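# Relay steel cassette through service windows to sterile bench

## Task

Three robots start in separate rooms: r1 in the decontamination room, r2 in the clean workroom, r3 in the sterile store. The doors linking the rooms are locked, but every dividing wall has an open service window. Move the steel instrument cassette from the decontamination room's table onto the sterile store's bench, using any number of the robots. At the end, every gripper must have released it and every robot must have backed away. The cassette must stay on the bench with no robot supporting it. If any robot falls over or is left leaning, the task fails.

## Robot and tools

Robots: r1, r2 and r3 are identical Hello Robot Stretch 4 units. Each has an omni-wheel base, a lift running up a mast, an arm that telescopes forward, a three-joint wrist (yaw, pitch, roll) and a two-finger gripper. Each is about 1.6 m tall, and its base rim lies within 0.23 m of the base origin. Each carries four cameras: rN_head_camera, rN_head_left_camera, rN_head_right_camera and rN_wrist_camera.

Frames: the base frame sits on the floor under the centre of the base, with x forward, y left and z up. hand_pose is a point between the open fingertips, expressed in this frame. The printed value may be slightly wrong. The odometry frame is the base frame as it was at scene start. Every robot reports in its own frames, so relative positions between robots can only be judged from images, lidar_m and wrist_depth_mm.

execute_actions has two arguments. actions is a list holding exactly one action, or none; an empty list only returns state and images. cameras lists the camera names to return, or ["all"]; null or omitted also means all, and [] means none. An action is an object keyed by "r1", "r2" or "r3". Each robot entry may contain:
- base: exactly one relative command, measured from where the base last reported itself. translate_m is straight travel in metres, forward positive, -2 to 2. strafe_m is sideways travel in metres, left positive, -2 to 2. rotate_rad is an on-the-spot turn in radians, counter-clockwise positive, -3.2 to 3.2.
- joints: absolute targets by name, not offsets. lift_m 0 to 1.2 m. arm_m 0 to 0.55 m. wrist_yaw_rad -1.134 to 4.276 (0 faces forward, positive turns left, 3.14 is folded back, and above 3.4 the arm may obstruct). wrist_pitch_rad -1.117 to 4.259 (0 level, 1.57 points down). wrist_roll_rad -1.117 to 4.259 (0 keeps the fingers level; positive turns clockwise as seen from behind). gripper_m -0.038 to 0.141 m, the fingertip gap; values below 0 squeeze the tips together. A joint is counted done within ±0.004 for lift, arm and gripper, ±0.02 for yaw and roll, and ±0.05 for pitch. Out-of-range joint targets are clipped and reported. Any other bad value or unknown key rejects the whole call.
- pace: "slow", "default", "fast" or "max". Base speeds are 0.1, 0.3, 0.4 and 0.6 m/s, and turn rates are 1, 2, 3 and 4 rad/s. These are reduced when the lift is above 0.2 m.
- contact_limits: {"arm_m": x}, where x runs from 0 (lightest) to 0.75 and defaults to 0.5. It sets how hard an arm move may push before it halts.
- end_of_arm: "enable_torque" on its own. It re-powers wrist or gripper motors that have shut off.
All motions in an action begin together. No action runs longer than 15 s. A robot or joint that is omitted may keep pushing toward an older target.

wait(seconds 0 to 10) lets the scene run without new commands and returns the same state and images.
zoom_image(camera, region [x0,y0,x1,y1] in pixels, origin top-left, up to 504x504) enlarges part of the latest full image from that camera.
finished_scene(scene) ends the scene for good once the last command has been held. Call it only when the cassette rests on the bench, released, with all robots clear.

Result lines:
- base_status and joint_status: done, off_target (resting short of the target and possibly still pushing), contact_stop_at_<key> (hit something; the joint holds, but on_its_own may show the lift, arm or wheels gone slack), limit_stop_at_<name>, time_out, or torque_fault (the wrist or gripper motor went limp; send enable_torque).
- limit_stop_at_tilt: the robot leans more than 6 degrees, and its drives go slack until it leans less.
- limit_stop_at_own_body: the move would hit the robot itself. Move the joint the other way. This is likely with pitch below -0.2 combined with roll below -0.4 or above 4.
- on_its_own: reports uncommanded behaviour. "held at" is the held target, not the actual position.
- lidar_m: 12 distances in metres in 30-degree sectors, counter-clockwise from straight ahead (4th left, 7th behind, 10th right). "-" means nothing seen, or closer than 0.25 m. It detects other robots and table tops but can miss glass and thin legs.
- wrist_depth_mm: a 7x7 grid of median depths, 100 to 2000 mm.
- base_odometry: counts wheel turns, so slip is included. Heading runs -3.142 to 3.142, left positive. If turned_by_wheels and turned_by_imu differ by more than about 0.1 rad, the base hit something or slipped.
- base_tilt: in degrees, forward and right positive, with a fixed bias of up to about 1.5.
- motor_effort: a percentage, with the peak in brackets; it is noisy. A clear rise in gripper_m effort suggests a firm grasp. Neither gripper_m nor done proves that something is held.

Grasping: command a gripper_m smaller than the object's width. Tighter values grip harder and pull the object toward the wrist. If the fingertips jam on a surface, raise the lift. A good start-of-scene unfold is lift_m 0.4 together with wrist_yaw_rad 0.

What to avoid: robots pressing into each other. This is not reported, fails the run, and any further base motion after contact is dangerous. Travel can differ by about 3 cm per metre between robots, so a load shared by two robots can strain or tip them; handoffs through the windows are safer. Do not drive or turn with more than 1 kg held while arm_m is above 0.2, especially at fast paces. Avoid strong pulls with the gripper raised, dropping or slamming the cassette, and leaving it balanced where only a gripper keeps it in place. Loose objects may get nudged occasionally, so check they stay put. Shorter total robot motion is preferred.

Each tool is called after "Call:" as name(argument=value, ...) on one line, values as JSON.

## Session

Call:
execute_actions(actions=[])

Scene clock: 0.00 s.
r1.base_odometry: x=+0.000 y=+0.000 heading=+0.000 (m, m, rad; r1's odometry frame)
r1.turned_by_wheels: +0.000 (rad since the last result)
r1.turned_by_imu: +0.000 (rad since the last result)
r1.base_tilt: forward=-0.8 right=+0.8 (deg)
r1.lidar_m: 0.74 0.75 0.88 1.53 1.64 1.95 3.45 0.85 0.97 1.09 1.08 0.88
r1.base_status: not commanded
r1.joint_positions: lift_m=+0.194 arm_m=+0.002 wrist_yaw_rad=+3.057 wrist_pitch_rad=+0.014 wrist_roll_rad=+0.018 gripper_m=+0.057
r1.joint_status: not commanded
r1.motor_effort: lift_m=+20 arm_m=+0 wrist_yaw_rad=-2 wrist_pitch_rad=-7 wrist_roll_rad=-1 gripper_m=-4 wheel_0=+0 wheel_1=+0 wheel_2=+0 (%)
r1.hand_pose: x=-0.1072 y=+0.1115 z=+0.3681 quat_wxyz=(+0.042, -0.007, +0.009, +0.999) (m; r1's base frame)
r1.wrist_depth_mm: 141 143 - - - - 1708 / 106 142 - - - - 1661 / 107 141 258 - - - 1661 / 114 141 - - - - 1708 / 139 - - - - - 1708 / 1366 1708 1366 1661 220 1661 1576 / 931 1060 917 152 931 1060 1042
r2.base_odometry: x=+0.000 y=+0.000 heading=+0.000 (m, m, rad; r2's odometry frame)
r2.turned_by_wheels: +0.000 (rad since the last result)
r2.turned_by_imu: +0.000 (rad since the last result)
r2.base_tilt: forward=+0.6 right=+1.0 (deg)
r2.lidar_m: 1.10 1.32 2.41 2.41 1.84 1.40 1.40 1.74 2.35 2.32 1.57 1.11
r2.base_status: not commanded
r2.joint_positions: lift_m=+0.226 arm_m=-0.002 wrist_yaw_rad=+3.181 wrist_pitch_rad=-0.005 wrist_roll_rad=+0.004 gripper_m=+0.057
r2.joint_status: not commanded
r2.motor_effort: lift_m=+20 arm_m=-1 wrist_yaw_rad=-1 wrist_pitch_rad=-9 wrist_roll_rad=+0 gripper_m=-3 wheel_0=-1 wheel_1=+1 wheel_2=+0 (%)
r2.hand_pose: x=-0.1224 y=+0.0761 z=+0.4059 quat_wxyz=(-0.020, +0.003, +0.002, +1.000) (m; r2's base frame)
r2.wrist_depth_mm: - 138 262 1708 - - 1430 / - 114 137 1618 - - 1464 / - 114 137 1661 1576 1499 1430 / - 129 172 1661 1576 1464 1397 / 136 1808 1708 1576 1576 1499 1397 / 1308 1618 213 1537 213 1464 1397 / 991 1025 991 158 1008 1042 1098
r3.base_odometry: x=+0.000 y=+0.000 heading=+0.000 (m, m, rad; r3's odometry frame)
r3.turned_by_wheels: +0.000 (rad since the last result)
r3.turned_by_imu: +0.000 (rad since the last result)
r3.base_tilt: forward=+0.1 right=-0.4 (deg)
r3.lidar_m: 1.17 0.78 0.92 2.25 1.60 1.44 1.37 0.93 0.83 0.87 1.12 1.25
r3.base_status: not commanded
r3.joint_positions: lift_m=+0.152 arm_m=+0.000 wrist_yaw_rad=+3.132 wrist_pitch_rad=-0.003 wrist_roll_rad=-0.005 gripper_m=+0.057
r3.joint_status: not commanded
r3.motor_effort: lift_m=+17 arm_m=+0 wrist_yaw_rad=+1 wrist_pitch_rad=-8 wrist_roll_rad=-1 gripper_m=-1 wheel_0=+0 wheel_1=+0 wheel_2=+0 (%)
r3.hand_pose: x=-0.1170 y=+0.0903 z=+0.3307 quat_wxyz=(+0.005, +0.001, -0.003, +1.000) (m; r3's base frame)
r3.wrist_depth_mm: - 134 1756 1708 1576 1430 1336 / - 125 211 1708 1576 1430 1366 / 106 136 220 1756 1576 1464 1366 / 135 163 1756 1756 1618 1464 1366 / 1008 1281 1618 1708 1537 1499 1366 / 976 1078 198 1042 198 1138 1118 / 768 750 820 - 842 768 809
pictures: r1_head_camera, r1_head_left_camera, r1_head_right_camera, r1_wrist_camera, r2_head_camera, r2_head_left_camera, r2_head_right_camera, r2_wrist_camera, r3_head_camera, r3_head_left_camera, r3_head_right_camera, r3_wrist_camera
Images, in order (width x height): r1_head_camera 420x560, r1_head_left_camera 420x672, r1_head_right_camera 420x672, r1_wrist_camera 616x392, r2_head_camera 420x560, r2_head_left_camera 420x672, r2_head_right_camera 420x672, r2_wrist_camera 616x392, r3_head_camera 420x560, r3_head_left_camera 420x672, r3_head_right_camera 420x672, r3_wrist_camera 616x392.

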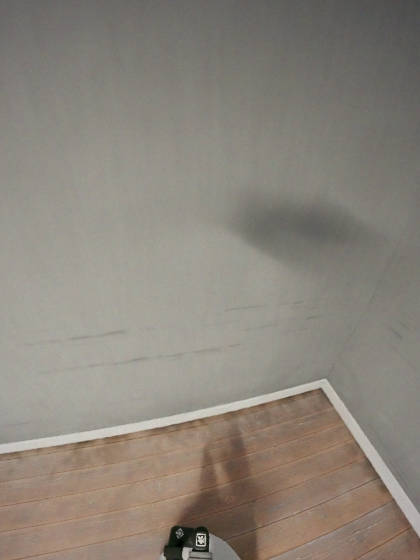

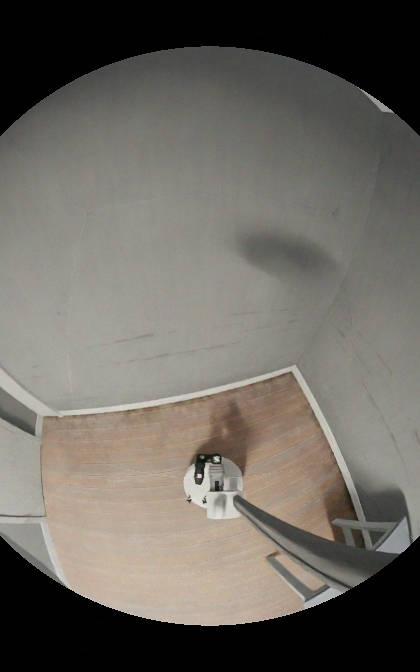

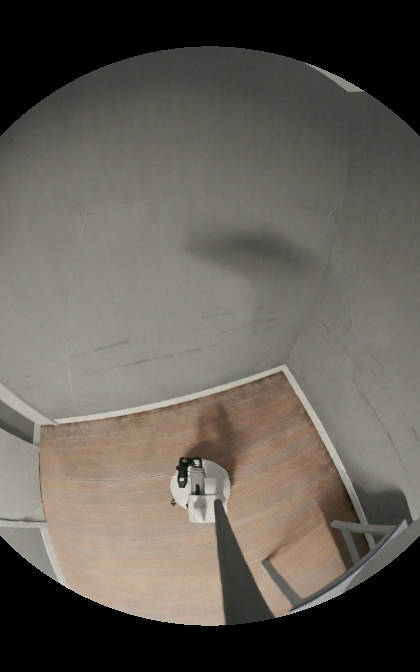

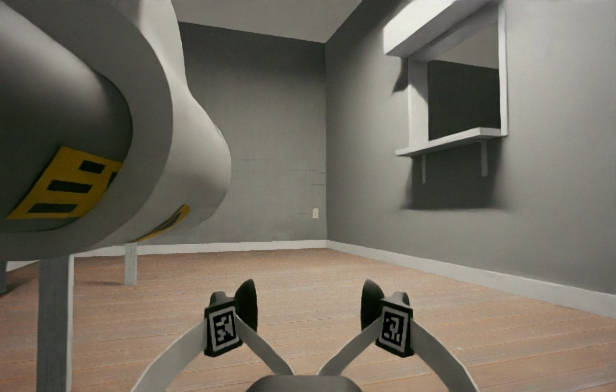

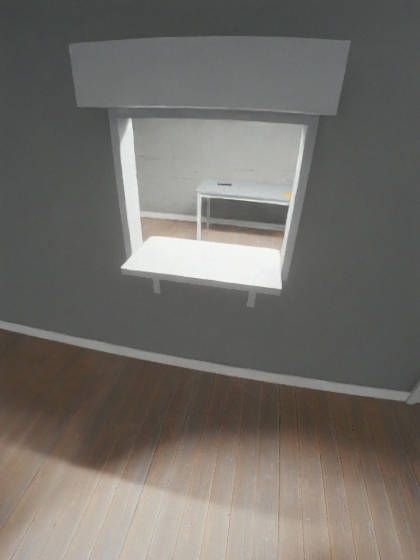

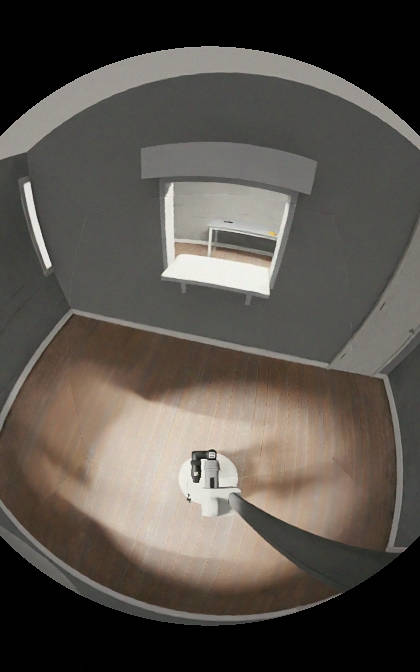

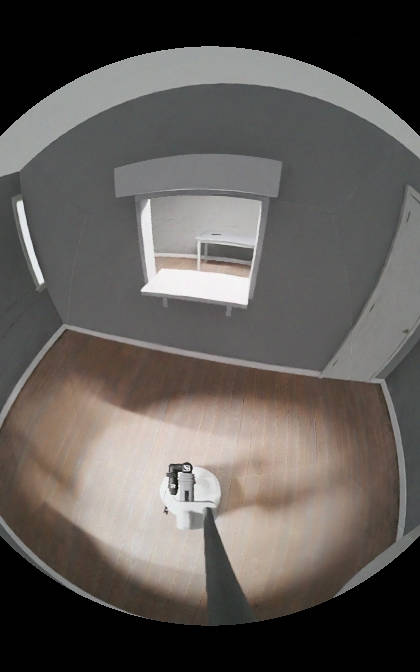

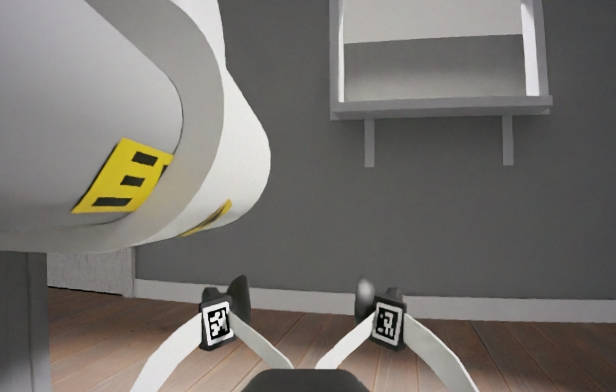

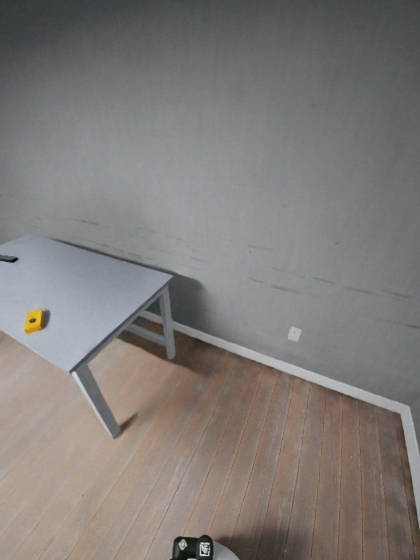

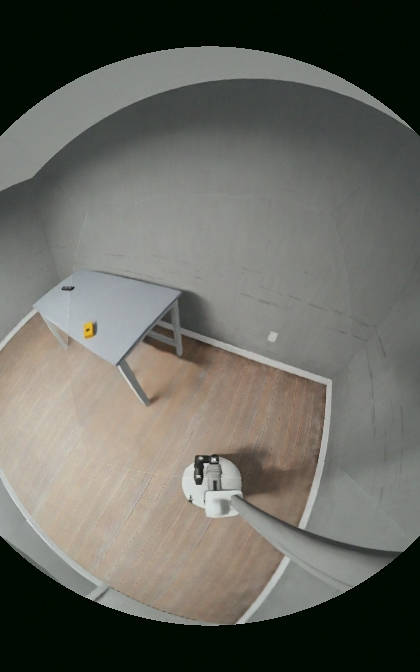

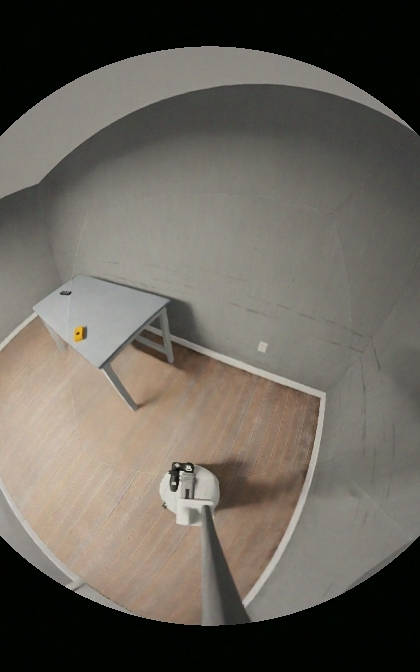

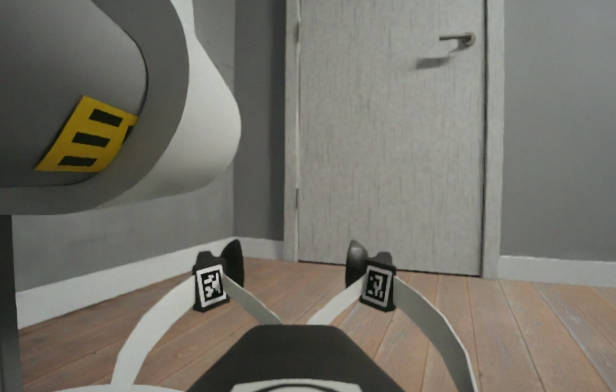

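Call:
execute_actions(actions=[{"r1":{"base":{"rotate_rad":-2.9},"joints":{"lift_m":0.7},"pace":"fast"},"r2":{"base":{"rotate_rad":2.95},"joints":{"lift_m":0.7},"pace":"fast"},"r3":{"base":{"rotate_rad":1.25},"pace":"fast"}}], cameras=["r1_head_camera","r1_head_left_camera","r2_head_camera","r3_head_left_camera"])

Scene clock: 2.83 s.
r1.base_odometry: x=+0.000 y=+0.000 heading=-2.900 (m, m, rad; r1's odometry frame)
r1.turned_by_wheels: -2.900 (rad since the last result)
r1.turned_by_imu: -2.915 (rad since the last result)
r1.base_tilt: forward=-0.8 right=+0.8 (deg)
r1.lidar_m: 0.84 0.86 1.15 1.09 1.13 0.78 0.75 0.76 1.01 1.63 1.72 2.11
r1.base_status: done
r1.joint_positions: lift_m=+0.700 arm_m=+0.002 wrist_yaw_rad=+3.057 wrist_pitch_rad=+0.014 wrist_roll_rad=+0.018 gripper_m=+0.057
r1.joint_status: all done
r1.motor_effort: lift_m=+24(25) arm_m=+0(0) wrist_yaw_rad=+1(1) wrist_pitch_rad=-6(6) wrist_roll_rad=+0(2) gripper_m=-6(5) wheel_0=-1(8) wheel_1=-2(8) wheel_2=-2(8) (%)
r1.hand_pose: x=-0.1071 y=+0.1115 z=+0.8737 quat_wxyz=(+0.042, -0.007, +0.009, +0.999) (m; r1's base frame)
r1.wrist_depth_mm: 141 144 904 917 946 960 991 / 106 142 891 917 931 946 976 / 107 141 258 904 917 946 960 / 114 141 866 904 917 946 960 / 139 842 878 904 917 931 976 / 831 854 854 891 221 931 946 / 831 854 866 152 891 917 931
r2.base_odometry: x=+0.000 y=+0.000 heading=+2.949 (m, m, rad; r2's odometry frame)
r2.turned_by_wheels: +2.949 (rad since the last result)
r2.turned_by_imu: +2.992 (rad since the last result)
r2.base_tilt: forward=+0.6 right=+1.0 (deg)
r2.lidar_m: 1.39 1.65 2.26 2.32 1.74 1.35 1.16 1.24 1.95 2.40 2.13 1.43
r2.base_status: done
r2.joint_positions: lift_m=+0.700 arm_m=-0.002 wrist_yaw_rad=+3.181 wrist_pitch_rad=-0.005 wrist_roll_rad=+0.004 gripper_m=+0.057
r2.joint_status: all done
r2.motor_effort: lift_m=+22(24) arm_m=-1(1) wrist_yaw_rad=-1(1) wrist_pitch_rad=-8(9) wrist_roll_rad=+1(0) gripper_m=-3(3) wheel_0=-3(11) wheel_1=-4(11) wheel_2=-2(12) (%)
r2.hand_pose: x=-0.1224 y=+0.0761 z=+0.8796 quat_wxyz=(-0.020, +0.003, +0.002, +1.000) (m; r2's base frame)
r2.wrist_depth_mm: - 138 264 1397 1366 1397 1397 / - 114 138 - 1336 1397 1366 / - 114 137 - 1397 1397 1397 / - 129 172 - 1397 1366 1366 / 136 1430 1366 1366 1397 1397 1336 / 1430 1397 213 1366 213 1336 1336 / 1430 1464 1366 159 1336 1366 1336
r3.base_odometry: x=+0.000 y=+0.000 heading=+1.250 (m, m, rad; r3's odometry frame)
r3.turned_by_wheels: +1.250 (rad since the last result)
r3.turned_by_imu: +1.236 (rad since the last result)
r3.base_tilt: forward=+0.1 right=-0.3 (deg)
r3.lidar_m: 2.06 1.90 1.48 1.45 1.09 0.85 0.84 0.91 1.27 1.25 0.97 0.81
r3.base_status: done
r3.joint_positions: lift_m=+0.152 arm_m=+0.000 wrist_yaw_rad=+3.132 wrist_pitch_rad=-0.003 wrist_roll_rad=-0.005 gripper_m=+0.057
r3.joint_status: not commanded
r3.motor_effort: lift_m=+18(17) arm_m=+0(0) wrist_yaw_rad=+0(1) wrist_pitch_rad=-6(6) wrist_roll_rad=-1(1) gripper_m=-3(2) wheel_0=+1(7) wheel_1=+2(7) wheel_2=+2(10) (%)
r3.hand_pose: x=-0.1170 y=+0.0903 z=+0.3307 quat_wxyz=(+0.005, +0.001, -0.003, +1.000) (m; r3's base frame)
r3.wrist_depth_mm: - 134 991 976 960 946 931 / - 125 211 976 960 960 946 / 106 136 219 991 960 960 946 / 135 163 991 991 976 960 960 / 1042 1025 1008 991 976 976 976 / 1025 1008 198 991 198 976 946 / 759 750 820 - 831 768 809
pictures: r1_head_camera, r1_head_left_camera, r2_head_camera, r3_head_left_camera
Images, in order (width x height): r1_head_camera 420x560, r1_head_left_camera 420x672, r2_head_camera 420x560, r3_head_left_camera 420x672.

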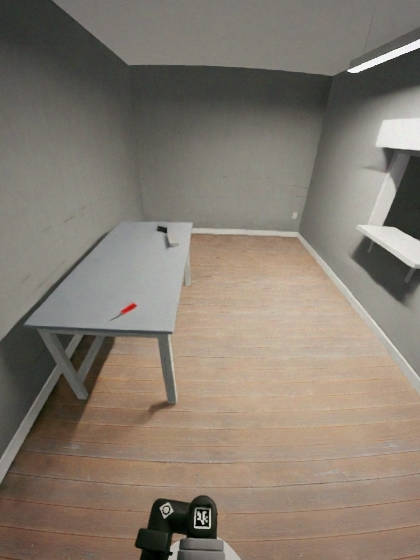

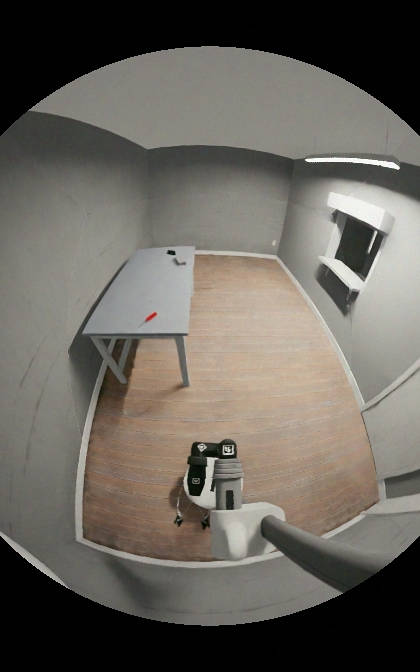

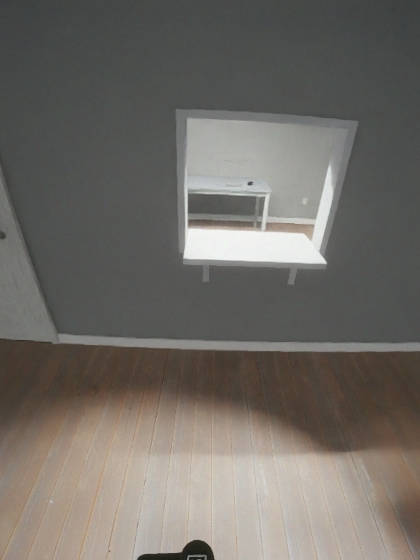

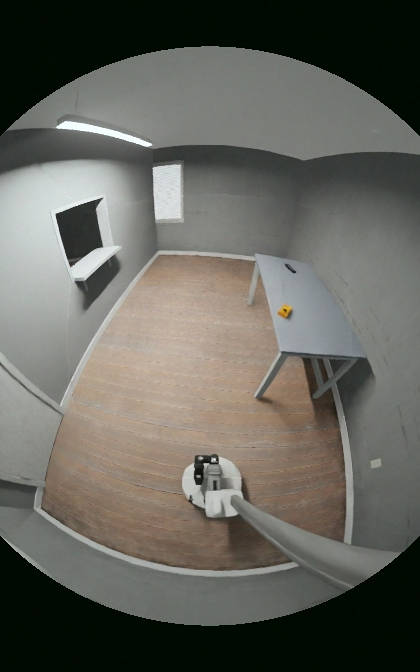

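Call:
zoom_image(camera="r1_head_camera", region=[120,200,220,280])

Region (120, 200, 220, 280) of r1_head_camera's 420x560 image, scaled by 5.040, with more detail than that image has; it fills the top 403 rows of this view, and the rest is white.

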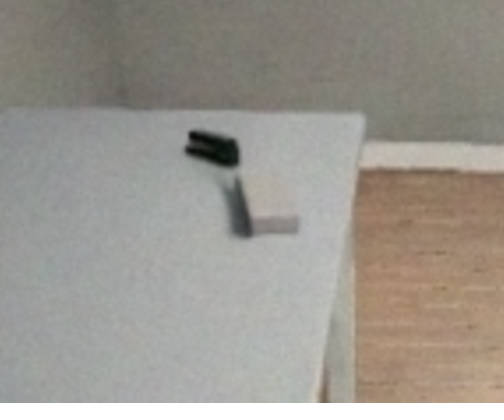

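Call:
execute_actions(actions=[{"r1":{"base":{"strafe_m":-0.32},"joints":{"lift_m":0.95,"wrist_yaw_rad":0,"wrist_pitch_rad":1.0,"gripper_m":0.14},"pace":"fast"},"r2":{"base":{"rotate_rad":-0.06},"joints":{"lift_m":1.0,"wrist_yaw_rad":0,"wrist_pitch_rad":1.0,"gripper_m":0.14},"pace":"fast"},"r3":{"base":{"rotate_rad":1.47},"pace":"fast"}}], cameras=[])

Call:
execute_actions(actions=[{"r1":{"base":{"translate_m":1.8},"pace":"fast"},"r2":{"base":{"strafe_m":-0.3},"pace":"fast"},"r3":{"base":{"strafe_m":-1.5},"joints":{"lift_m":1.0,"wrist_yaw_rad":0,"wrist_pitch_rad":1.0,"gripper_m":0.14},"pace":"fast"}}], cameras=[])

Call:
execute_actions(actions=[{"r1":{"base":{"rotate_rad":1.57},"pace":"fast"},"r2":{"base":{"translate_m":0.4},"pace":"fast"},"r3":{"base":{"translate_m":0.3},"pace":"fast"}}], cameras=["r1_head_camera","r1_wrist_camera","r2_head_camera","r3_head_camera"])

Scene clock: 6.50 s.
r1.base_odometry: x=-0.076 y=+0.311 heading=-2.901 (m, m, rad; r1's odometry frame)
r1.turned_by_wheels: +0.000 (rad since the last result)
r1.turned_by_imu: +0.001 (rad since the last result)
r1.base_tilt: forward=-0.8 right=+0.9 (deg)
r1.lidar_m: 2.09 0.97 1.21 1.39 1.13 0.79 0.73 0.77 1.07 1.32 1.36 1.82
r1.base_status: done
r1.joint_positions: lift_m=+0.950 arm_m=+0.002 wrist_yaw_rad=+0.000 wrist_pitch_rad=+1.001 wrist_roll_rad=+0.018 gripper_m=+0.140
r1.joint_status: all done
r1.motor_effort: lift_m=+24(28) arm_m=+0(0) wrist_yaw_rad=-2(6) wrist_pitch_rad=-2(2) wrist_roll_rad=+0(2) gripper_m=+0(5) wheel_0=-1(10) wheel_1=+1(11) wheel_2=-1(3) (%)
r1.hand_pose: x=+0.3285 y=-0.0874 z=+0.8849 quat_wxyz=(+0.877, +0.008, +0.480, -0.004) (m; r1's base frame)
r1.wrist_depth_mm: 1921 - 1983 - 1921 - 1808 / 1708 1708 1708 1708 1708 1661 1661 / 1464 1537 1537 1499 1499 1499 1499 / 1336 1308 1366 1336 1366 1336 1336 / 1229 1255 1229 1229 1229 1229 1182 / 1138 1078 1118 1118 1118 216 1118 / 1042 1008 1025 150 1008 1008 1025
r2.base_odometry: x=+0.000 y=+0.000 heading=+2.890 (m, m, rad; r2's odometry frame)
r2.turned_by_wheels: -0.059 (rad since the last result)
r2.turned_by_imu: -0.059 (rad since the last result)
r2.base_tilt: forward=+0.6 right=+1.0 (deg)
r2.lidar_m: 1.38 1.59 2.16 2.30 1.91 1.35 1.16 1.22 1.84 2.42 2.25 1.44
r2.base_status: done
r2.joint_positions: lift_m=+1.000 arm_m=-0.002 wrist_yaw_rad=+0.000 wrist_pitch_rad=+1.001 wrist_roll_rad=+0.004 gripper_m=+0.140
r2.joint_status: all done
r2.motor_effort: lift_m=+22(25) arm_m=-1(0) wrist_yaw_rad=-3(6) wrist_pitch_rad=-7(7) wrist_roll_rad=+0(0) gripper_m=+1(5) wheel_0=+3(4) wheel_1=+5(6) wheel_2=+2(5) (%)
r2.hand_pose: x=+0.3249 y=-0.0873 z=+0.9351 quat_wxyz=(+0.877, +0.002, +0.480, -0.001) (m; r2's base frame)
r2.wrist_depth_mm: 1308 1366 1336 1397 1397 1397 1464 / 1499 1576 1576 1576 1618 1618 1618 / 1499 1464 1499 1464 1499 1537 1537 / 1308 1336 1336 1336 1336 1366 1366 / 1229 1255 1229 1229 1229 1255 1255 / 1098 212 1098 1138 1138 1138 1118 / 1025 1025 1025 154 1042 1042 1060
r3.base_odometry: x=+0.000 y=+0.000 heading=+2.720 (m, m, rad; r3's odometry frame)
r3.turned_by_wheels: +1.470 (rad since the last result)
r3.turned_by_imu: +1.453 (rad since the last result)
r3.base_tilt: forward=+0.1 right=-0.4 (deg)
r3.lidar_m: 1.46 1.22 0.89 0.85 0.89 1.23 1.23 1.04 0.78 1.28 1.94 1.56
r3.base_status: done
r3.joint_positions: lift_m=+0.152 arm_m=+0.000 wrist_yaw_rad=+3.132 wrist_pitch_rad=-0.003 wrist_roll_rad=-0.005 gripper_m=+0.057
r3.joint_status: not commanded
r3.motor_effort: lift_m=+17(17) arm_m=+0(0) wrist_yaw_rad=+0(1) wrist_pitch_rad=-6(5) wrist_roll_rad=+0(4) gripper_m=-1(3) wheel_0=-1(10) wheel_1=+0(7) wheel_2=+0(9) (%)
r3.hand_pose: x=-0.1170 y=+0.0903 z=+0.3307 quat_wxyz=(+0.005, +0.001, -0.003, +1.000) (m; r3's base frame)
r3.wrist_depth_mm: - 134 1366 1430 1430 1464 1060 / - 125 211 1430 1430 1464 1078 / 106 136 220 1397 1430 1430 1078 / 135 163 1430 1430 1464 1430 1078 / 1366 1397 1430 1464 1464 1464 1078 / 1078 1098 198 1060 198 1118 1025 / 759 750 831 - 831 768 809
pictures: none
No camera images: the call's "cameras" was empty. Leave "cameras" out to get every camera's image.

Scene clock: 12.77 s.
r1.base_odometry: x=-1.824 y=-0.119 heading=-2.901 (m, m, rad; r1's odometry frame)
r1.turned_by_wheels: +0.000 (rad since the last result)
r1.turned_by_imu: -0.004 (rad since the last result)
r1.base_tilt: forward=-0.7 right=+0.9 (deg)
r1.lidar_m: 2.18 2.20 0.51 0.49 0.53 0.74 2.54 1.88 1.22 1.10 1.16 1.81
r1.base_status: done
r1.joint_positions: lift_m=+0.950 arm_m=+0.002 wrist_yaw_rad=+0.000 wrist_pitch_rad=+1.001 wrist_roll_rad=+0.018 gripper_m=+0.140
r1.joint_status: not commanded
r1.motor_effort: lift_m=+24(24) arm_m=+0(0) wrist_yaw_rad=+0(1) wrist_pitch_rad=-3(3) wrist_roll_rad=+0(0) gripper_m=-2(1) wheel_0=+0(9) wheel_1=+0(6) wheel_2=+0(6) (%)
r1.hand_pose: x=+0.3285 y=-0.0874 z=+0.8849 quat_wxyz=(+0.877, +0.008, +0.480, -0.004) (m; r1's base frame)
r1.wrist_depth_mm: 1983 1921 1921 1921 1983 1983 1708 / 1756 1756 1708 1708 1708 1708 1618 / 1576 1499 1537 1537 1537 1499 1499 / 1366 1366 1366 1366 1366 1366 1366 / 1255 1229 1229 1205 1229 1229 1229 / 1118 1098 1118 1118 1118 215 1118 / 1025 1008 1025 149 1025 1008 1025
r2.base_odometry: x=+0.075 y=+0.291 heading=+2.890 (m, m, rad; r2's odometry frame)
r2.turned_by_wheels: +0.000 (rad since the last result)
r2.turned_by_imu: +0.003 (rad since the last result)
r2.base_tilt: forward=+0.6 right=+1.0 (deg)
r2.lidar_m: 1.36 1.44 2.12 2.61 1.89 1.22 1.13 1.21 1.84 2.10 2.20 1.61
r2.base_status: done
r2.joint_positions: lift_m=+1.000 arm_m=-0.002 wrist_yaw_rad=+0.000 wrist_pitch_rad=+1.001 wrist_roll_rad=+0.004 gripper_m=+0.140
r2.joint_status: not commanded
r2.motor_effort: lift_m=+22(22) arm_m=+0(1) wrist_yaw_rad=-2(2) wrist_pitch_rad=-5(7) wrist_roll_rad=+0(1) gripper_m=+1(0) wheel_0=+1(10) wheel_1=-2(12) wheel_2=+0(1) (%)
r2.hand_pose: x=+0.3248 y=-0.0874 z=+0.9351 quat_wxyz=(+0.877, +0.002, +0.480, -0.001) (m; r2's base frame)
r2.wrist_depth_mm: 1336 1366 1397 1430 1397 1430 1430 / 1499 1537 1576 1576 1576 1618 1618 / 1464 1499 1499 1464 1499 1537 1537 / 1336 1336 1336 1336 1397 1366 1397 / 1229 1229 1205 1255 1229 1229 1229 / 1098 213 1118 1138 1138 1098 1160 / 1042 1042 1042 154 1060 1060 1078
r3.base_odometry: x=+0.613 y=+1.369 heading=+2.720 (m, m, rad; r3's odometry frame)
r3.turned_by_wheels: +0.000 (rad since the last result)
r3.turned_by_imu: -0.001 (rad since the last result)
r3.base_tilt: forward=+0.2 right=-0.3 (deg)
r3.lidar_m: 1.35 1.57 2.10 2.32 0.46 0.31 0.29 0.30 0.45 2.35 2.14 1.40
r3.base_status: done
r3.joint_positions: lift_m=+0.181 arm_m=+0.000 wrist_yaw_rad=+2.710 wrist_pitch_rad=+0.422 wrist_roll_rad=-0.005 gripper_m=+0.140
r3.joint_status: lift_m limit_stop_at_own_body (moved +0.029 of +0.848); wrist_yaw_rad limit_stop_at_own_body (moved -0.421 of -3.132); wrist_pitch_rad limit_stop_at_own_body (moved +0.424 of +1.003); the others done
r3.on_its_own: wrist_yaw_rad is held at +2.710, not at your +0.000, since a limit_stop_at_own_body; wrist_pitch_rad is held at +0.420, not at your +1.000, since a limit_stop_at_own_body; lift_m is slack since a limit_stop_at_own_body (your +1.000 is given up); arm_m is slack since a limit_stop_at_own_body
r3.motor_effort: lift_m=+18(24) arm_m=+0(0) wrist_yaw_rad=+0(7) wrist_pitch_rad=-4(3) wrist_roll_rad=-2(1) gripper_m=+0(0) wheel_0=-1(9) wheel_1=+0(11) wheel_2=-1(0) (%)
r3.hand_pose: x=-0.0320 y=+0.1894 z=+0.2411 quat_wxyz=(+0.209, -0.205, +0.042, +0.955) (m; r3's base frame)
r3.wrist_depth_mm: 1118 1229 1366 1499 1661 1808 - / 1138 1229 1366 1576 1756 1708 - / 1160 1182 1160 1205 1229 1138 1281 / 820 831 842 854 854 820 878 / 282 285 654 661 661 668 668 / 229 216 220 237 504 521 539 / 195 196 202 - 469 455 455
pictures: none
No camera images: the call's "cameras" was empty. Leave "cameras" out to get every camera's image.

not run: a stop came earlier in this reply.

Call:
execute_actions(actions=[{"r1":{"base":{"rotate_rad":1.57},"pace":"fast"},"r2":{"base":{"translate_m":0.4},"pace":"fast"},"r3":{"base":{"translate_m":0.4},"joints":{"lift_m":0.7,"arm_m":0},"pace":"fast"}}], cameras=["r1_head_camera","r1_wrist_camera","r2_head_camera","r3_head_camera"])

Scene clock: 15.90 s.
r1.base_odometry: x=-1.824 y=-0.119 heading=-1.331 (m, m, rad; r1's odometry frame)
r1.turned_by_wheels: +1.570 (rad since the last result)
r1.turned_by_imu: +1.579 (rad since the last result)
r1.base_tilt: forward=-0.6 right=+0.8 (deg)
r1.lidar_m: 0.50 0.54 0.72 2.52 1.87 1.36 1.14 1.20 1.81 2.17 0.79 0.52
r1.base_status: done
r1.joint_positions: lift_m=+0.950 arm_m=+0.002 wrist_yaw_rad=+0.000 wrist_pitch_rad=+1.001 wrist_roll_rad=+0.018 gripper_m=+0.140
r1.joint_status: not commanded
r1.motor_effort: lift_m=+23(24) arm_m=+0(0) wrist_yaw_rad=+1(0) wrist_pitch_rad=-3(2) wrist_roll_rad=+0(0) gripper_m=-4(3) wheel_0=+0(7) wheel_1=-1(5) wheel_2=-1(5) (%)
r1.hand_pose: x=+0.3285 y=-0.0874 z=+0.8850 quat_wxyz=(+0.877, +0.008, +0.480, -0.004) (m; r1's base frame)
r1.wrist_depth_mm: 634 621 621 621 615 591 603 / 544 539 512 496 521 530 525 / 477 477 473 473 469 469 462 / 535 1336 1336 1308 1281 1281 591 / 1229 1229 1255 1229 1229 1182 1205 / 1138 1078 1118 1118 1118 215 1118 / 1042 1008 1025 150 1008 1008 1025
r2.base_odometry: x=-0.313 y=+0.390 heading=+2.890 (m, m, rad; r2's odometry frame)
r2.turned_by_wheels: +0.000 (rad since the last result)
r2.turned_by_imu: +0.004 (rad since the last result)
r2.base_tilt: forward=+0.6 right=+1.0 (deg)
r2.lidar_m: 0.99 1.03 1.60 2.58 2.48 1.77 1.57 1.75 2.21 2.08 1.67 1.05
r2.base_status: done
r2.joint_positions: lift_m=+1.000 arm_m=-0.002 wrist_yaw_rad=+0.000 wrist_pitch_rad=+1.001 wrist_roll_rad=+0.004 gripper_m=+0.140
r2.joint_status: not commanded
r2.motor_effort: lift_m=+22(22) arm_m=-1(1) wrist_yaw_rad=-2(2) wrist_pitch_rad=-5(6) wrist_roll_rad=+1(1) gripper_m=+0(1) wheel_0=+1(8) wheel_1=+3(8) wheel_2=-1(11) (%)
r2.hand_pose: x=+0.3248 y=-0.0874 z=+0.9351 quat_wxyz=(+0.877, +0.002, +0.480, -0.001) (m; r2's base frame)
r2.wrist_depth_mm: 931 946 960 976 991 1008 991 / 1060 1098 1118 1138 1138 1138 1160 / 1255 1281 1308 1308 1308 1336 1366 / 1336 1308 1366 1336 1366 1336 1397 / 1182 1229 1255 1255 1255 1229 1255 / 1098 213 1138 1160 1138 1098 1160 / 1042 1008 1025 153 1060 1042 1078
r3.base_odometry: x=+0.248 y=+1.532 heading=+2.720 (m, m, rad; r3's odometry frame)
r3.turned_by_wheels: +0.000 (rad since the last result)
r3.turned_by_imu: +0.000 (rad since the last result)
r3.base_tilt: forward=+0.1 right=-0.3 (deg)
r3.lidar_m: 0.94 1.15 1.58 2.34 0.98 0.73 0.69 0.73 1.03 2.36 1.59 1.00
r3.base_status: done
r3.joint_positions: lift_m=+0.700 arm_m=+0.000 wrist_yaw_rad=+2.710 wrist_pitch_rad=+0.422 wrist_roll_rad=-0.005 gripper_m=+0.140
r3.joint_status: all done
r3.on_its_own: wrist_yaw_rad is held at +2.710, not at your +0.000, since a limit_stop_at_own_body; wrist_pitch_rad is held at +0.420, not at your +1.000, since a limit_stop_at_own_body
r3.motor_effort: lift_m=+22(23) arm_m=+2(3) wrist_yaw_rad=+1(0) wrist_pitch_rad=-4(5) wrist_roll_rad=-3(1) gripper_m=+2(1) wheel_0=-2(6) wheel_1=+0(6) wheel_2=+1(11) (%)
r3.hand_pose: x=-0.0319 y=+0.1894 z=+0.7597 quat_wxyz=(+0.209, -0.205, +0.042, +0.955) (m; r3's base frame)
r3.wrist_depth_mm: 1397 1537 1708 1921 - - - / 750 831 904 1008 - - - / 1576 1808 1983 - - - - / 1661 1756 1863 1921 - - - / 1499 1537 1537 1499 1576 1576 1618 / 1229 1160 1182 1229 1182 1255 1281 / 1060 1060 1078 - 1118 1078 1078
pictures: r1_head_camera, r1_wrist_camera, r2_head_camera, r3_head_camera
Images, in order (width x height): r1_head_camera 420x560, r1_wrist_camera 616x392, r2_head_camera 420x560, r3_head_camera 420x560.

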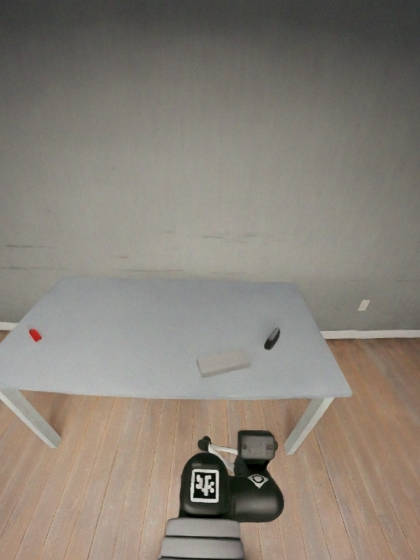

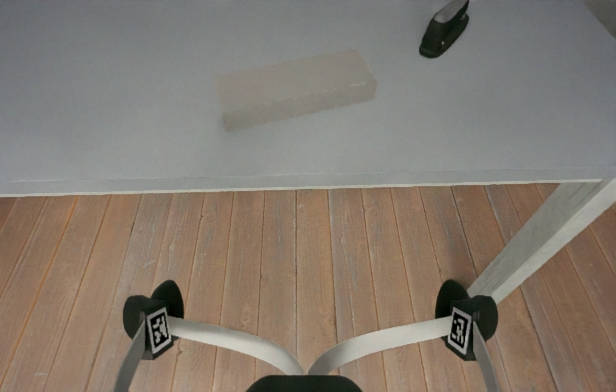

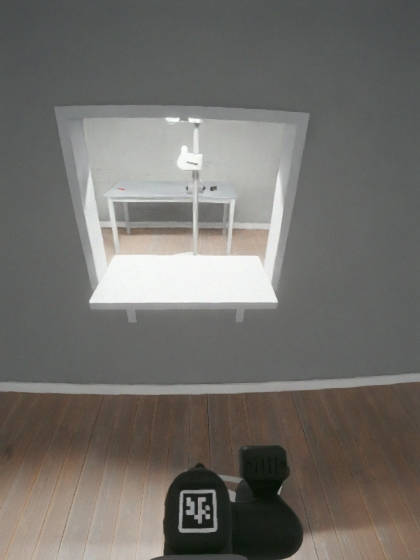

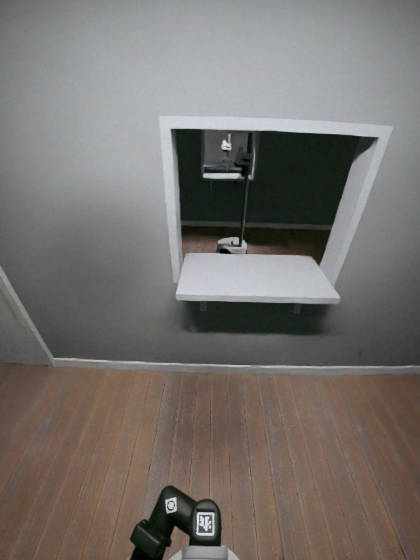

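Call:
execute_actions(actions=[{"r1":{"base":{"translate_m":0.17},"joints":{"lift_m":1.0,"arm_m":0.29,"wrist_pitch_rad":1.57,"wrist_roll_rad":1.27}},"r2":{"base":{"rotate_rad":0.05},"joints":{"lift_m":1.18}},"r3":{"base":{"strafe_m":-0.2},"joints":{"lift_m":1.05,"wrist_yaw_rad":0,"wrist_pitch_rad":1.0},"pace":"fast"}}], cameras=["r1_head_camera","r1_wrist_camera","r2_head_camera"])

Scene clock: 18.97 s.
r1.base_odometry: x=-1.784 y=-0.284 heading=-1.331 (m, m, rad; r1's odometry frame)
r1.turned_by_wheels: +0.000 (rad since the last result)
r1.turned_by_imu: +0.000 (rad since the last result)
r1.base_tilt: forward=-0.7 right=+0.9 (deg)
r1.lidar_m: 0.33 0.36 0.47 2.52 2.15 1.55 1.33 1.37 2.08 2.17 0.52 0.35
r1.base_status: done
r1.joint_positions: lift_m=+1.000 arm_m=+0.289 wrist_yaw_rad=+0.000 wrist_pitch_rad=+1.570 wrist_roll_rad=+1.269 gripper_m=+0.140
r1.joint_status: all done
r1.motor_effort: lift_m=+24(26) arm_m=+6(8) wrist_yaw_rad=+0(2) wrist_pitch_rad=+1(6) wrist_roll_rad=+3(7) gripper_m=+1(1) wheel_0=+0(5) wheel_1=+1(6) wheel_2=+1(8) (%)
r1.hand_pose: x=+0.4601 y=-0.0874 z=+0.8893 quat_wxyz=(+0.570, +0.419, +0.569, -0.419) (m; r1's base frame)
r1.wrist_depth_mm: 364 359 351 357 357 353 1138 / 362 359 357 355 353 1118 1118 / 359 357 355 353 351 1098 1098 / 357 357 353 351 349 1098 1098 / 355 351 319 319 349 904 1098 / 353 351 317 325 345 216 878 / 349 349 315 150 342 866 976
r2.base_odometry: x=-0.313 y=+0.390 heading=+2.940 (m, m, rad; r2's odometry frame)
r2.turned_by_wheels: +0.049 (rad since the last result)
r2.turned_by_imu: +0.051 (rad since the last result)
r2.base_tilt: forward=+0.6 right=+1.0 (deg)
r2.lidar_m: 0.99 1.06 1.67 2.62 2.30 1.61 1.59 1.83 2.18 2.09 1.60 1.04
r2.base_status: done
r2.joint_positions: lift_m=+1.180 arm_m=-0.002 wrist_yaw_rad=+0.000 wrist_pitch_rad=+1.001 wrist_roll_rad=+0.004 gripper_m=+0.140
r2.joint_status: all done
r2.motor_effort: lift_m=+23(24) arm_m=+0(0) wrist_yaw_rad=-2(2) wrist_pitch_rad=-6(4) wrist_roll_rad=+1(0) gripper_m=-1(0) wheel_0=-3(6) wheel_1=-4(6) wheel_2=-3(7) (%)
r2.hand_pose: x=+0.3248 y=-0.0874 z=+1.1150 quat_wxyz=(+0.877, +0.002, +0.480, -0.001) (m; r2's base frame)
r2.wrist_depth_mm: 976 809 891 820 809 976 960 / 1118 1118 1118 1098 1098 1098 1098 / 1336 1336 1308 1336 1308 1308 1308 / 1499 1499 1537 1499 1537 1499 1537 / 1397 1366 1397 1430 1464 1430 1464 / 1255 212 1308 1281 1308 1281 1308 / 1182 1205 1182 154 1229 1229 1255
r3.base_odometry: x=+0.330 y=+1.715 heading=+2.720 (m, m, rad; r3's odometry frame)
r3.turned_by_wheels: +0.000 (rad since the last result)
r3.turned_by_imu: +0.000 (rad since the last result)
r3.base_tilt: forward=+0.1 right=-0.3 (deg)
r3.lidar_m: 0.93 0.98 1.58 2.55 1.04 0.72 0.70 0.76 2.24 2.14 1.54 0.99
r3.base_status: done
r3.joint_positions: lift_m=+1.050 arm_m=+0.000 wrist_yaw_rad=+0.000 wrist_pitch_rad=+1.001 wrist_roll_rad=-0.005 gripper_m=+0.140
r3.joint_status: all done
r3.motor_effort: lift_m=+23(24) arm_m=+2(2) wrist_yaw_rad=+0(7) wrist_pitch_rad=-3(1) wrist_roll_rad=-4(0) gripper_m=+0(2) wheel_0=-1(12) wheel_1=+1(10) wheel_2=+0(1) (%)
r3.hand_pose: x=+0.3262 y=-0.0874 z=+0.9849 quat_wxyz=(+0.877, -0.002, +0.480, +0.001) (m; r3's base frame)
r3.wrist_depth_mm: 991 991 1025 1008 1008 1025 1025 / 1138 1182 1205 1205 1205 1205 1205 / 1397 1397 1430 1430 1430 1464 1430 / 1366 1397 1430 1397 1430 1430 1430 / 1255 1255 1281 1308 1308 1336 1336 / 1160 1138 1160 1182 1182 1205 1229 / 1078 1118 1118 - 1138 1138 1138
pictures: r1_head_camera, r1_wrist_camera, r2_head_camera
Images, in order (width x height): r1_head_camera 420x560, r1_wrist_camera 616x392, r2_head_camera 420x560.

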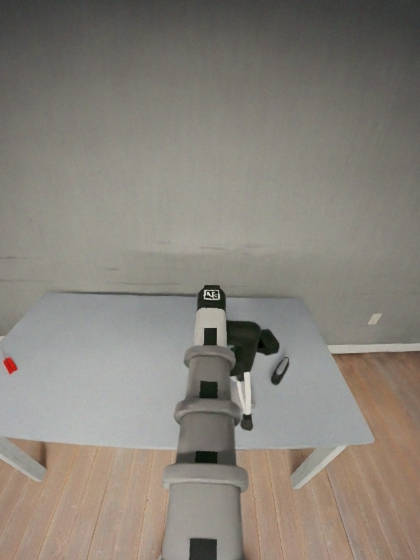

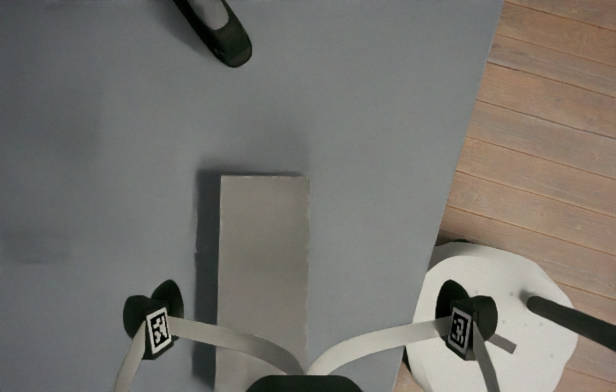

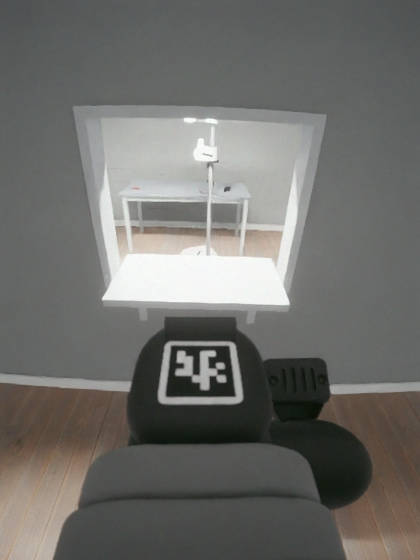

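Call:
execute_actions(actions=[{"r1":{"base":{"strafe_m":0.04},"joints":{"lift_m":0.94,"arm_m":0.317,"gripper_m":0.11}},"r2":{"base":{"strafe_m":0.12}},"r3":{"base":{"translate_m":0.15},"joints":{"lift_m":1.18}}}], cameras=["r1_head_right_camera","r1_wrist_camera"])

Scene clock: 21.50 s.
r1.base_odometry: x=-1.745 y=-0.275 heading=-1.331 (m, m, rad; r1's odometry frame)
r1.turned_by_wheels: +0.000 (rad since the last result)
r1.turned_by_imu: +0.000 (rad since the last result)
r1.base_tilt: forward=-0.6 right=+0.8 (deg)
r1.lidar_m: 0.32 0.34 0.49 2.46 2.13 1.56 1.32 1.39 2.05 2.20 0.52 0.35
r1.base_status: done
r1.joint_positions: lift_m=+0.940 arm_m=+0.316 wrist_yaw_rad=+0.000 wrist_pitch_rad=+1.570 wrist_roll_rad=+1.269 gripper_m=+0.110
r1.joint_status: all done
r1.motor_effort: lift_m=+14(20) arm_m=+6(6) wrist_yaw_rad=-1(1) wrist_pitch_rad=+1(2) wrist_roll_rad=+2(3) gripper_m=-2(0) wheel_0=+1(9) wheel_1=-1(8) wheel_2=+0(3) (%)
r1.hand_pose: x=+0.4870 y=-0.0874 z=+0.8301 quat_wxyz=(+0.570, +0.419, +0.569, -0.419) (m; r1's base frame)
r1.wrist_depth_mm: 301 298 298 297 297 294 1042 / 301 298 296 296 293 291 1042 / 298 297 296 260 291 290 1042 / 296 296 293 258 290 289 1042 / 294 291 291 258 287 287 1025 / 293 290 257 256 256 820 809 / 290 289 287 150 285 820 809
r2.base_odometry: x=-0.337 y=+0.272 heading=+2.940 (m, m, rad; r2's odometry frame)
r2.turned_by_wheels: +0.000 (rad since the last result)
r2.turned_by_imu: +0.001 (rad since the last result)
r2.base_tilt: forward=+0.6 right=+1.0 (deg)
r2.lidar_m: 0.98 1.08 1.70 2.48 2.31 1.78 1.56 1.82 2.28 2.23 1.58 1.04
r2.base_status: done
r2.joint_positions: lift_m=+1.180 arm_m=-0.002 wrist_yaw_rad=+0.000 wrist_pitch_rad=+1.001 wrist_roll_rad=+0.004 gripper_m=+0.140
r2.joint_status: not commanded
r2.motor_effort: lift_m=+22(22) arm_m=-1(0) wrist_yaw_rad=-2(2) wrist_pitch_rad=-6(7) wrist_roll_rad=+1(0) gripper_m=+1(1) wheel_0=-1(12) wheel_1=+4(10) wheel_2=+0(2) (%)
r2.hand_pose: x=+0.3248 y=-0.0874 z=+1.1150 quat_wxyz=(+0.877, +0.002, +0.480, -0.001) (m; r2's base frame)
r2.wrist_depth_mm: 960 976 904 917 820 917 960 / 1098 1118 1098 1098 1098 1098 1060 / 1336 1336 1336 1308 1336 1308 1308 / 1499 1537 1499 1537 1499 1464 1499 / 1397 1397 1397 1430 1430 1430 1464 / 1281 213 1308 1281 1308 1255 1308 / 1205 1182 1205 154 1229 1229 1255
r3.base_odometry: x=+0.193 y=+1.776 heading=+2.720 (m, m, rad; r3's odometry frame)
r3.turned_by_wheels: +0.000 (rad since the last result)
r3.turned_by_imu: +0.000 (rad since the last result)
r3.base_tilt: forward=+0.2 right=-0.3 (deg)
r3.lidar_m: 0.77 0.83 1.38 2.55 1.25 0.86 0.85 0.89 2.26 2.15 1.37 0.83
r3.base_status: done
r3.joint_positions: lift_m=+1.180 arm_m=+0.000 wrist_yaw_rad=+0.000 wrist_pitch_rad=+1.001 wrist_roll_rad=-0.005 gripper_m=+0.140
r3.joint_status: all done
r3.motor_effort: lift_m=+23(24) arm_m=+2(2) wrist_yaw_rad=+1(1) wrist_pitch_rad=-3(5) wrist_roll_rad=+0(4) gripper_m=+0(1) wheel_0=-1(5) wheel_1=-1(5) wheel_2=+1(9) (%)
r3.hand_pose: x=+0.3262 y=-0.0874 z=+1.1148 quat_wxyz=(+0.877, -0.002, +0.480, +0.001) (m; r3's base frame)
r3.wrist_depth_mm: 759 707 723 732 732 831 854 / 946 976 976 991 991 991 1008 / 1160 1182 1182 1182 1229 1205 1229 / 1430 1464 1464 1499 1499 1499 1499 / 1430 1397 1430 1464 1464 1464 1464 / 1281 1281 1281 1336 1308 1336 1366 / 1205 1229 1255 - 1281 1281 1255
pictures: r1_head_right_camera, r1_wrist_camera
Images, in order (width x height): r1_head_right_camera 420x672, r1_wrist_camera 616x392.

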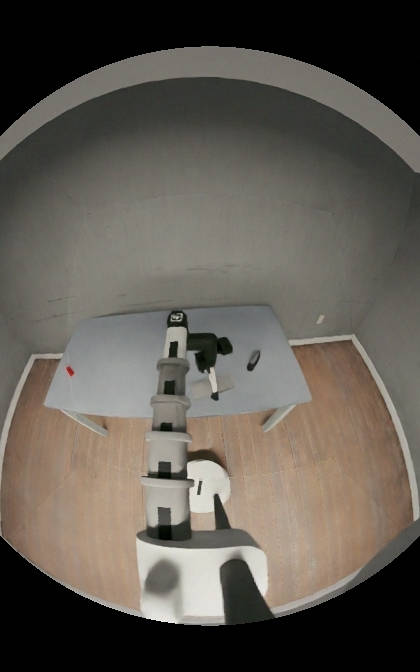

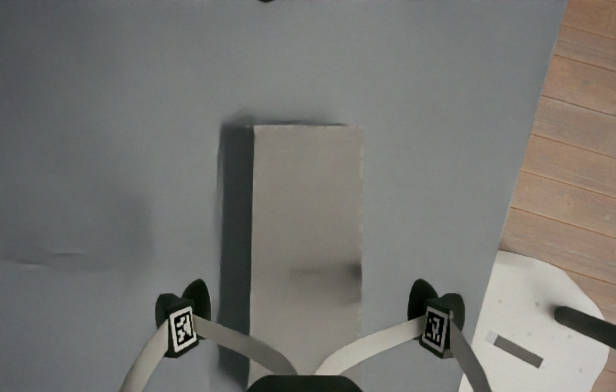

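Call:
execute_actions(actions=[{"r1":{"joints":{"lift_m":0.895,"gripper_m":0.09},"pace":"slow"},"r2":{"base":{"translate_m":0.1}}}], cameras=["r1_head_right_camera","r1_wrist_camera"])

Call:
zoom_image(camera="r1_head_right_camera", region=[160,330,260,420])

Scene clock: 23.47 s.
r1.base_odometry: x=-1.745 y=-0.275 heading=-1.331 (m, m, rad; r1's odometry frame)
r1.turned_by_wheels: +0.000 (rad since the last result)
r1.turned_by_imu: +0.000 (rad since the last result)
r1.base_tilt: forward=-0.8 right=+0.7 (deg)
r1.lidar_m: 0.34 0.33 0.47 2.49 2.14 1.53 1.34 1.38 2.08 2.22 0.52 0.40
r1.base_status: not commanded
r1.joint_positions: lift_m=+0.895 arm_m=+0.316 wrist_yaw_rad=+0.000 wrist_pitch_rad=+1.570 wrist_roll_rad=+1.269 gripper_m=+0.090
r1.joint_status: all done
r1.motor_effort: lift_m=+14(14) arm_m=+6(7) wrist_yaw_rad=+0(1) wrist_pitch_rad=+1(1) wrist_roll_rad=+1(1) gripper_m=-5(6) wheel_0=+1(1) wheel_1=-1(1) wheel_2=+0(0) (%)
r1.hand_pose: x=+0.4870 y=-0.0874 z=+0.7852 quat_wxyz=(+0.570, +0.419, +0.569, -0.419) (m; r1's base frame)
r1.wrist_depth_mm: 255 254 252 251 250 249 247 / 254 253 251 250 248 246 246 / 251 251 249 216 246 245 991 / 251 249 248 214 245 243 991 / 249 248 246 213 243 243 991 / 248 247 212 212 211 241 778 / 246 246 243 148 240 241 768
r2.base_odometry: x=-0.435 y=+0.292 heading=+2.940 (m, m, rad; r2's odometry frame)
r2.turned_by_wheels: +0.000 (rad since the last result)
r2.turned_by_imu: +0.002 (rad since the last result)
r2.base_tilt: forward=+0.6 right=+1.0 (deg)
r2.lidar_m: 0.88 0.95 1.58 2.50 2.48 1.88 1.72 1.90 2.29 2.24 1.46 0.93
r2.base_status: done
r2.joint_positions: lift_m=+1.180 arm_m=-0.002 wrist_yaw_rad=+0.000 wrist_pitch_rad=+1.001 wrist_roll_rad=+0.004 gripper_m=+0.140
r2.joint_status: not commanded
r2.motor_effort: lift_m=+23(22) arm_m=-1(1) wrist_yaw_rad=-2(2) wrist_pitch_rad=-6(7) wrist_roll_rad=+1(0) gripper_m=+1(0) wheel_0=+1(7) wheel_1=+3(9) wheel_2=+1(8) (%)
r2.hand_pose: x=+0.3248 y=-0.0874 z=+1.1150 quat_wxyz=(+0.877, +0.002, +0.480, -0.001) (m; r2's base frame)
r2.wrist_depth_mm: 866 798 768 768 788 809 854 / 991 991 991 1008 991 976 960 / 1205 1205 1182 1182 1138 1138 1138 / 1430 1464 1430 1397 1430 1397 1430 / 1430 1430 1397 1430 1430 1464 1430 / 1255 212 1281 1336 1308 1255 1308 / 1182 1182 1205 154 1205 1205 1255
r3.base_odometry: x=+0.193 y=+1.776 heading=+2.720 (m, m, rad; r3's odometry frame)
r3.turned_by_wheels: +0.000 (rad since the last result)
r3.turned_by_imu: +0.000 (rad since the last result)
r3.base_tilt: forward=+0.1 right=-0.3 (deg)
r3.lidar_m: 0.79 0.84 1.37 2.56 1.24 0.87 0.85 0.88 2.25 2.14 1.33 0.81
r3.base_status: not commanded
r3.joint_positions: lift_m=+1.180 arm_m=+0.000 wrist_yaw_rad=+0.000 wrist_pitch_rad=+1.001 wrist_roll_rad=-0.005 gripper_m=+0.140
r3.joint_status: not commanded
r3.motor_effort: lift_m=+23(23) arm_m=+2(2) wrist_yaw_rad=+0(0) wrist_pitch_rad=-3(2) wrist_roll_rad=-2(1) gripper_m=+0(1) wheel_0=-1(0) wheel_1=-1(1) wheel_2=+1(1) (%)
r3.hand_pose: x=+0.3262 y=-0.0874 z=+1.1148 quat_wxyz=(+0.877, -0.002, +0.480, +0.001) (m; r3's base frame)
r3.wrist_depth_mm: 750 707 723 732 732 809 866 / 946 976 976 991 991 991 991 / 1160 1182 1182 1205 1229 1229 1205 / 1430 1464 1464 1499 1499 1537 1576 / 1430 1397 1430 1430 1430 1430 1499 / 1281 1281 1308 1308 1308 1308 1366 / 1229 1255 1255 - 1255 1255 1281
pictures: r1_head_right_camera, r1_wrist_camera
Images, in order (width x height): r1_head_right_camera 420x672, r1_wrist_camera 616x392.

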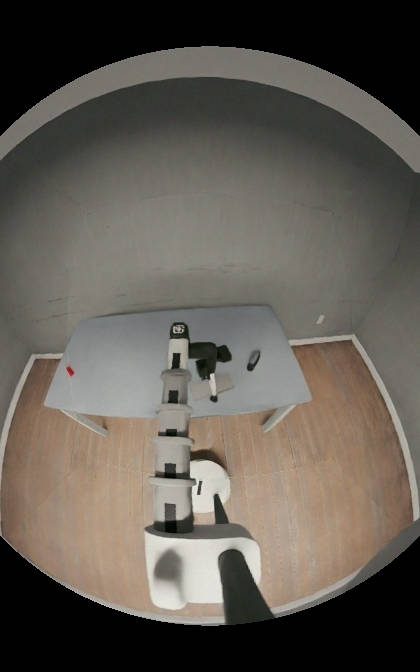

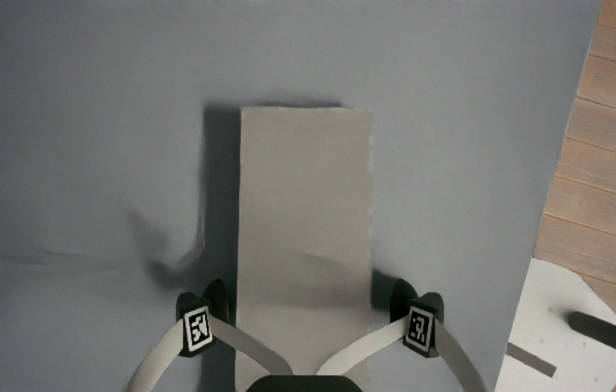

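Region (160, 330, 260, 420) of r1_head_right_camera's 420x672 image, scaled by 5.040, with more detail than that image has; it fills the top 454 rows of this view, and the rest is white.

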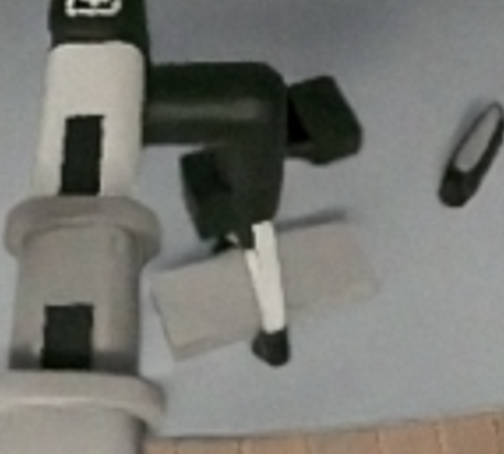

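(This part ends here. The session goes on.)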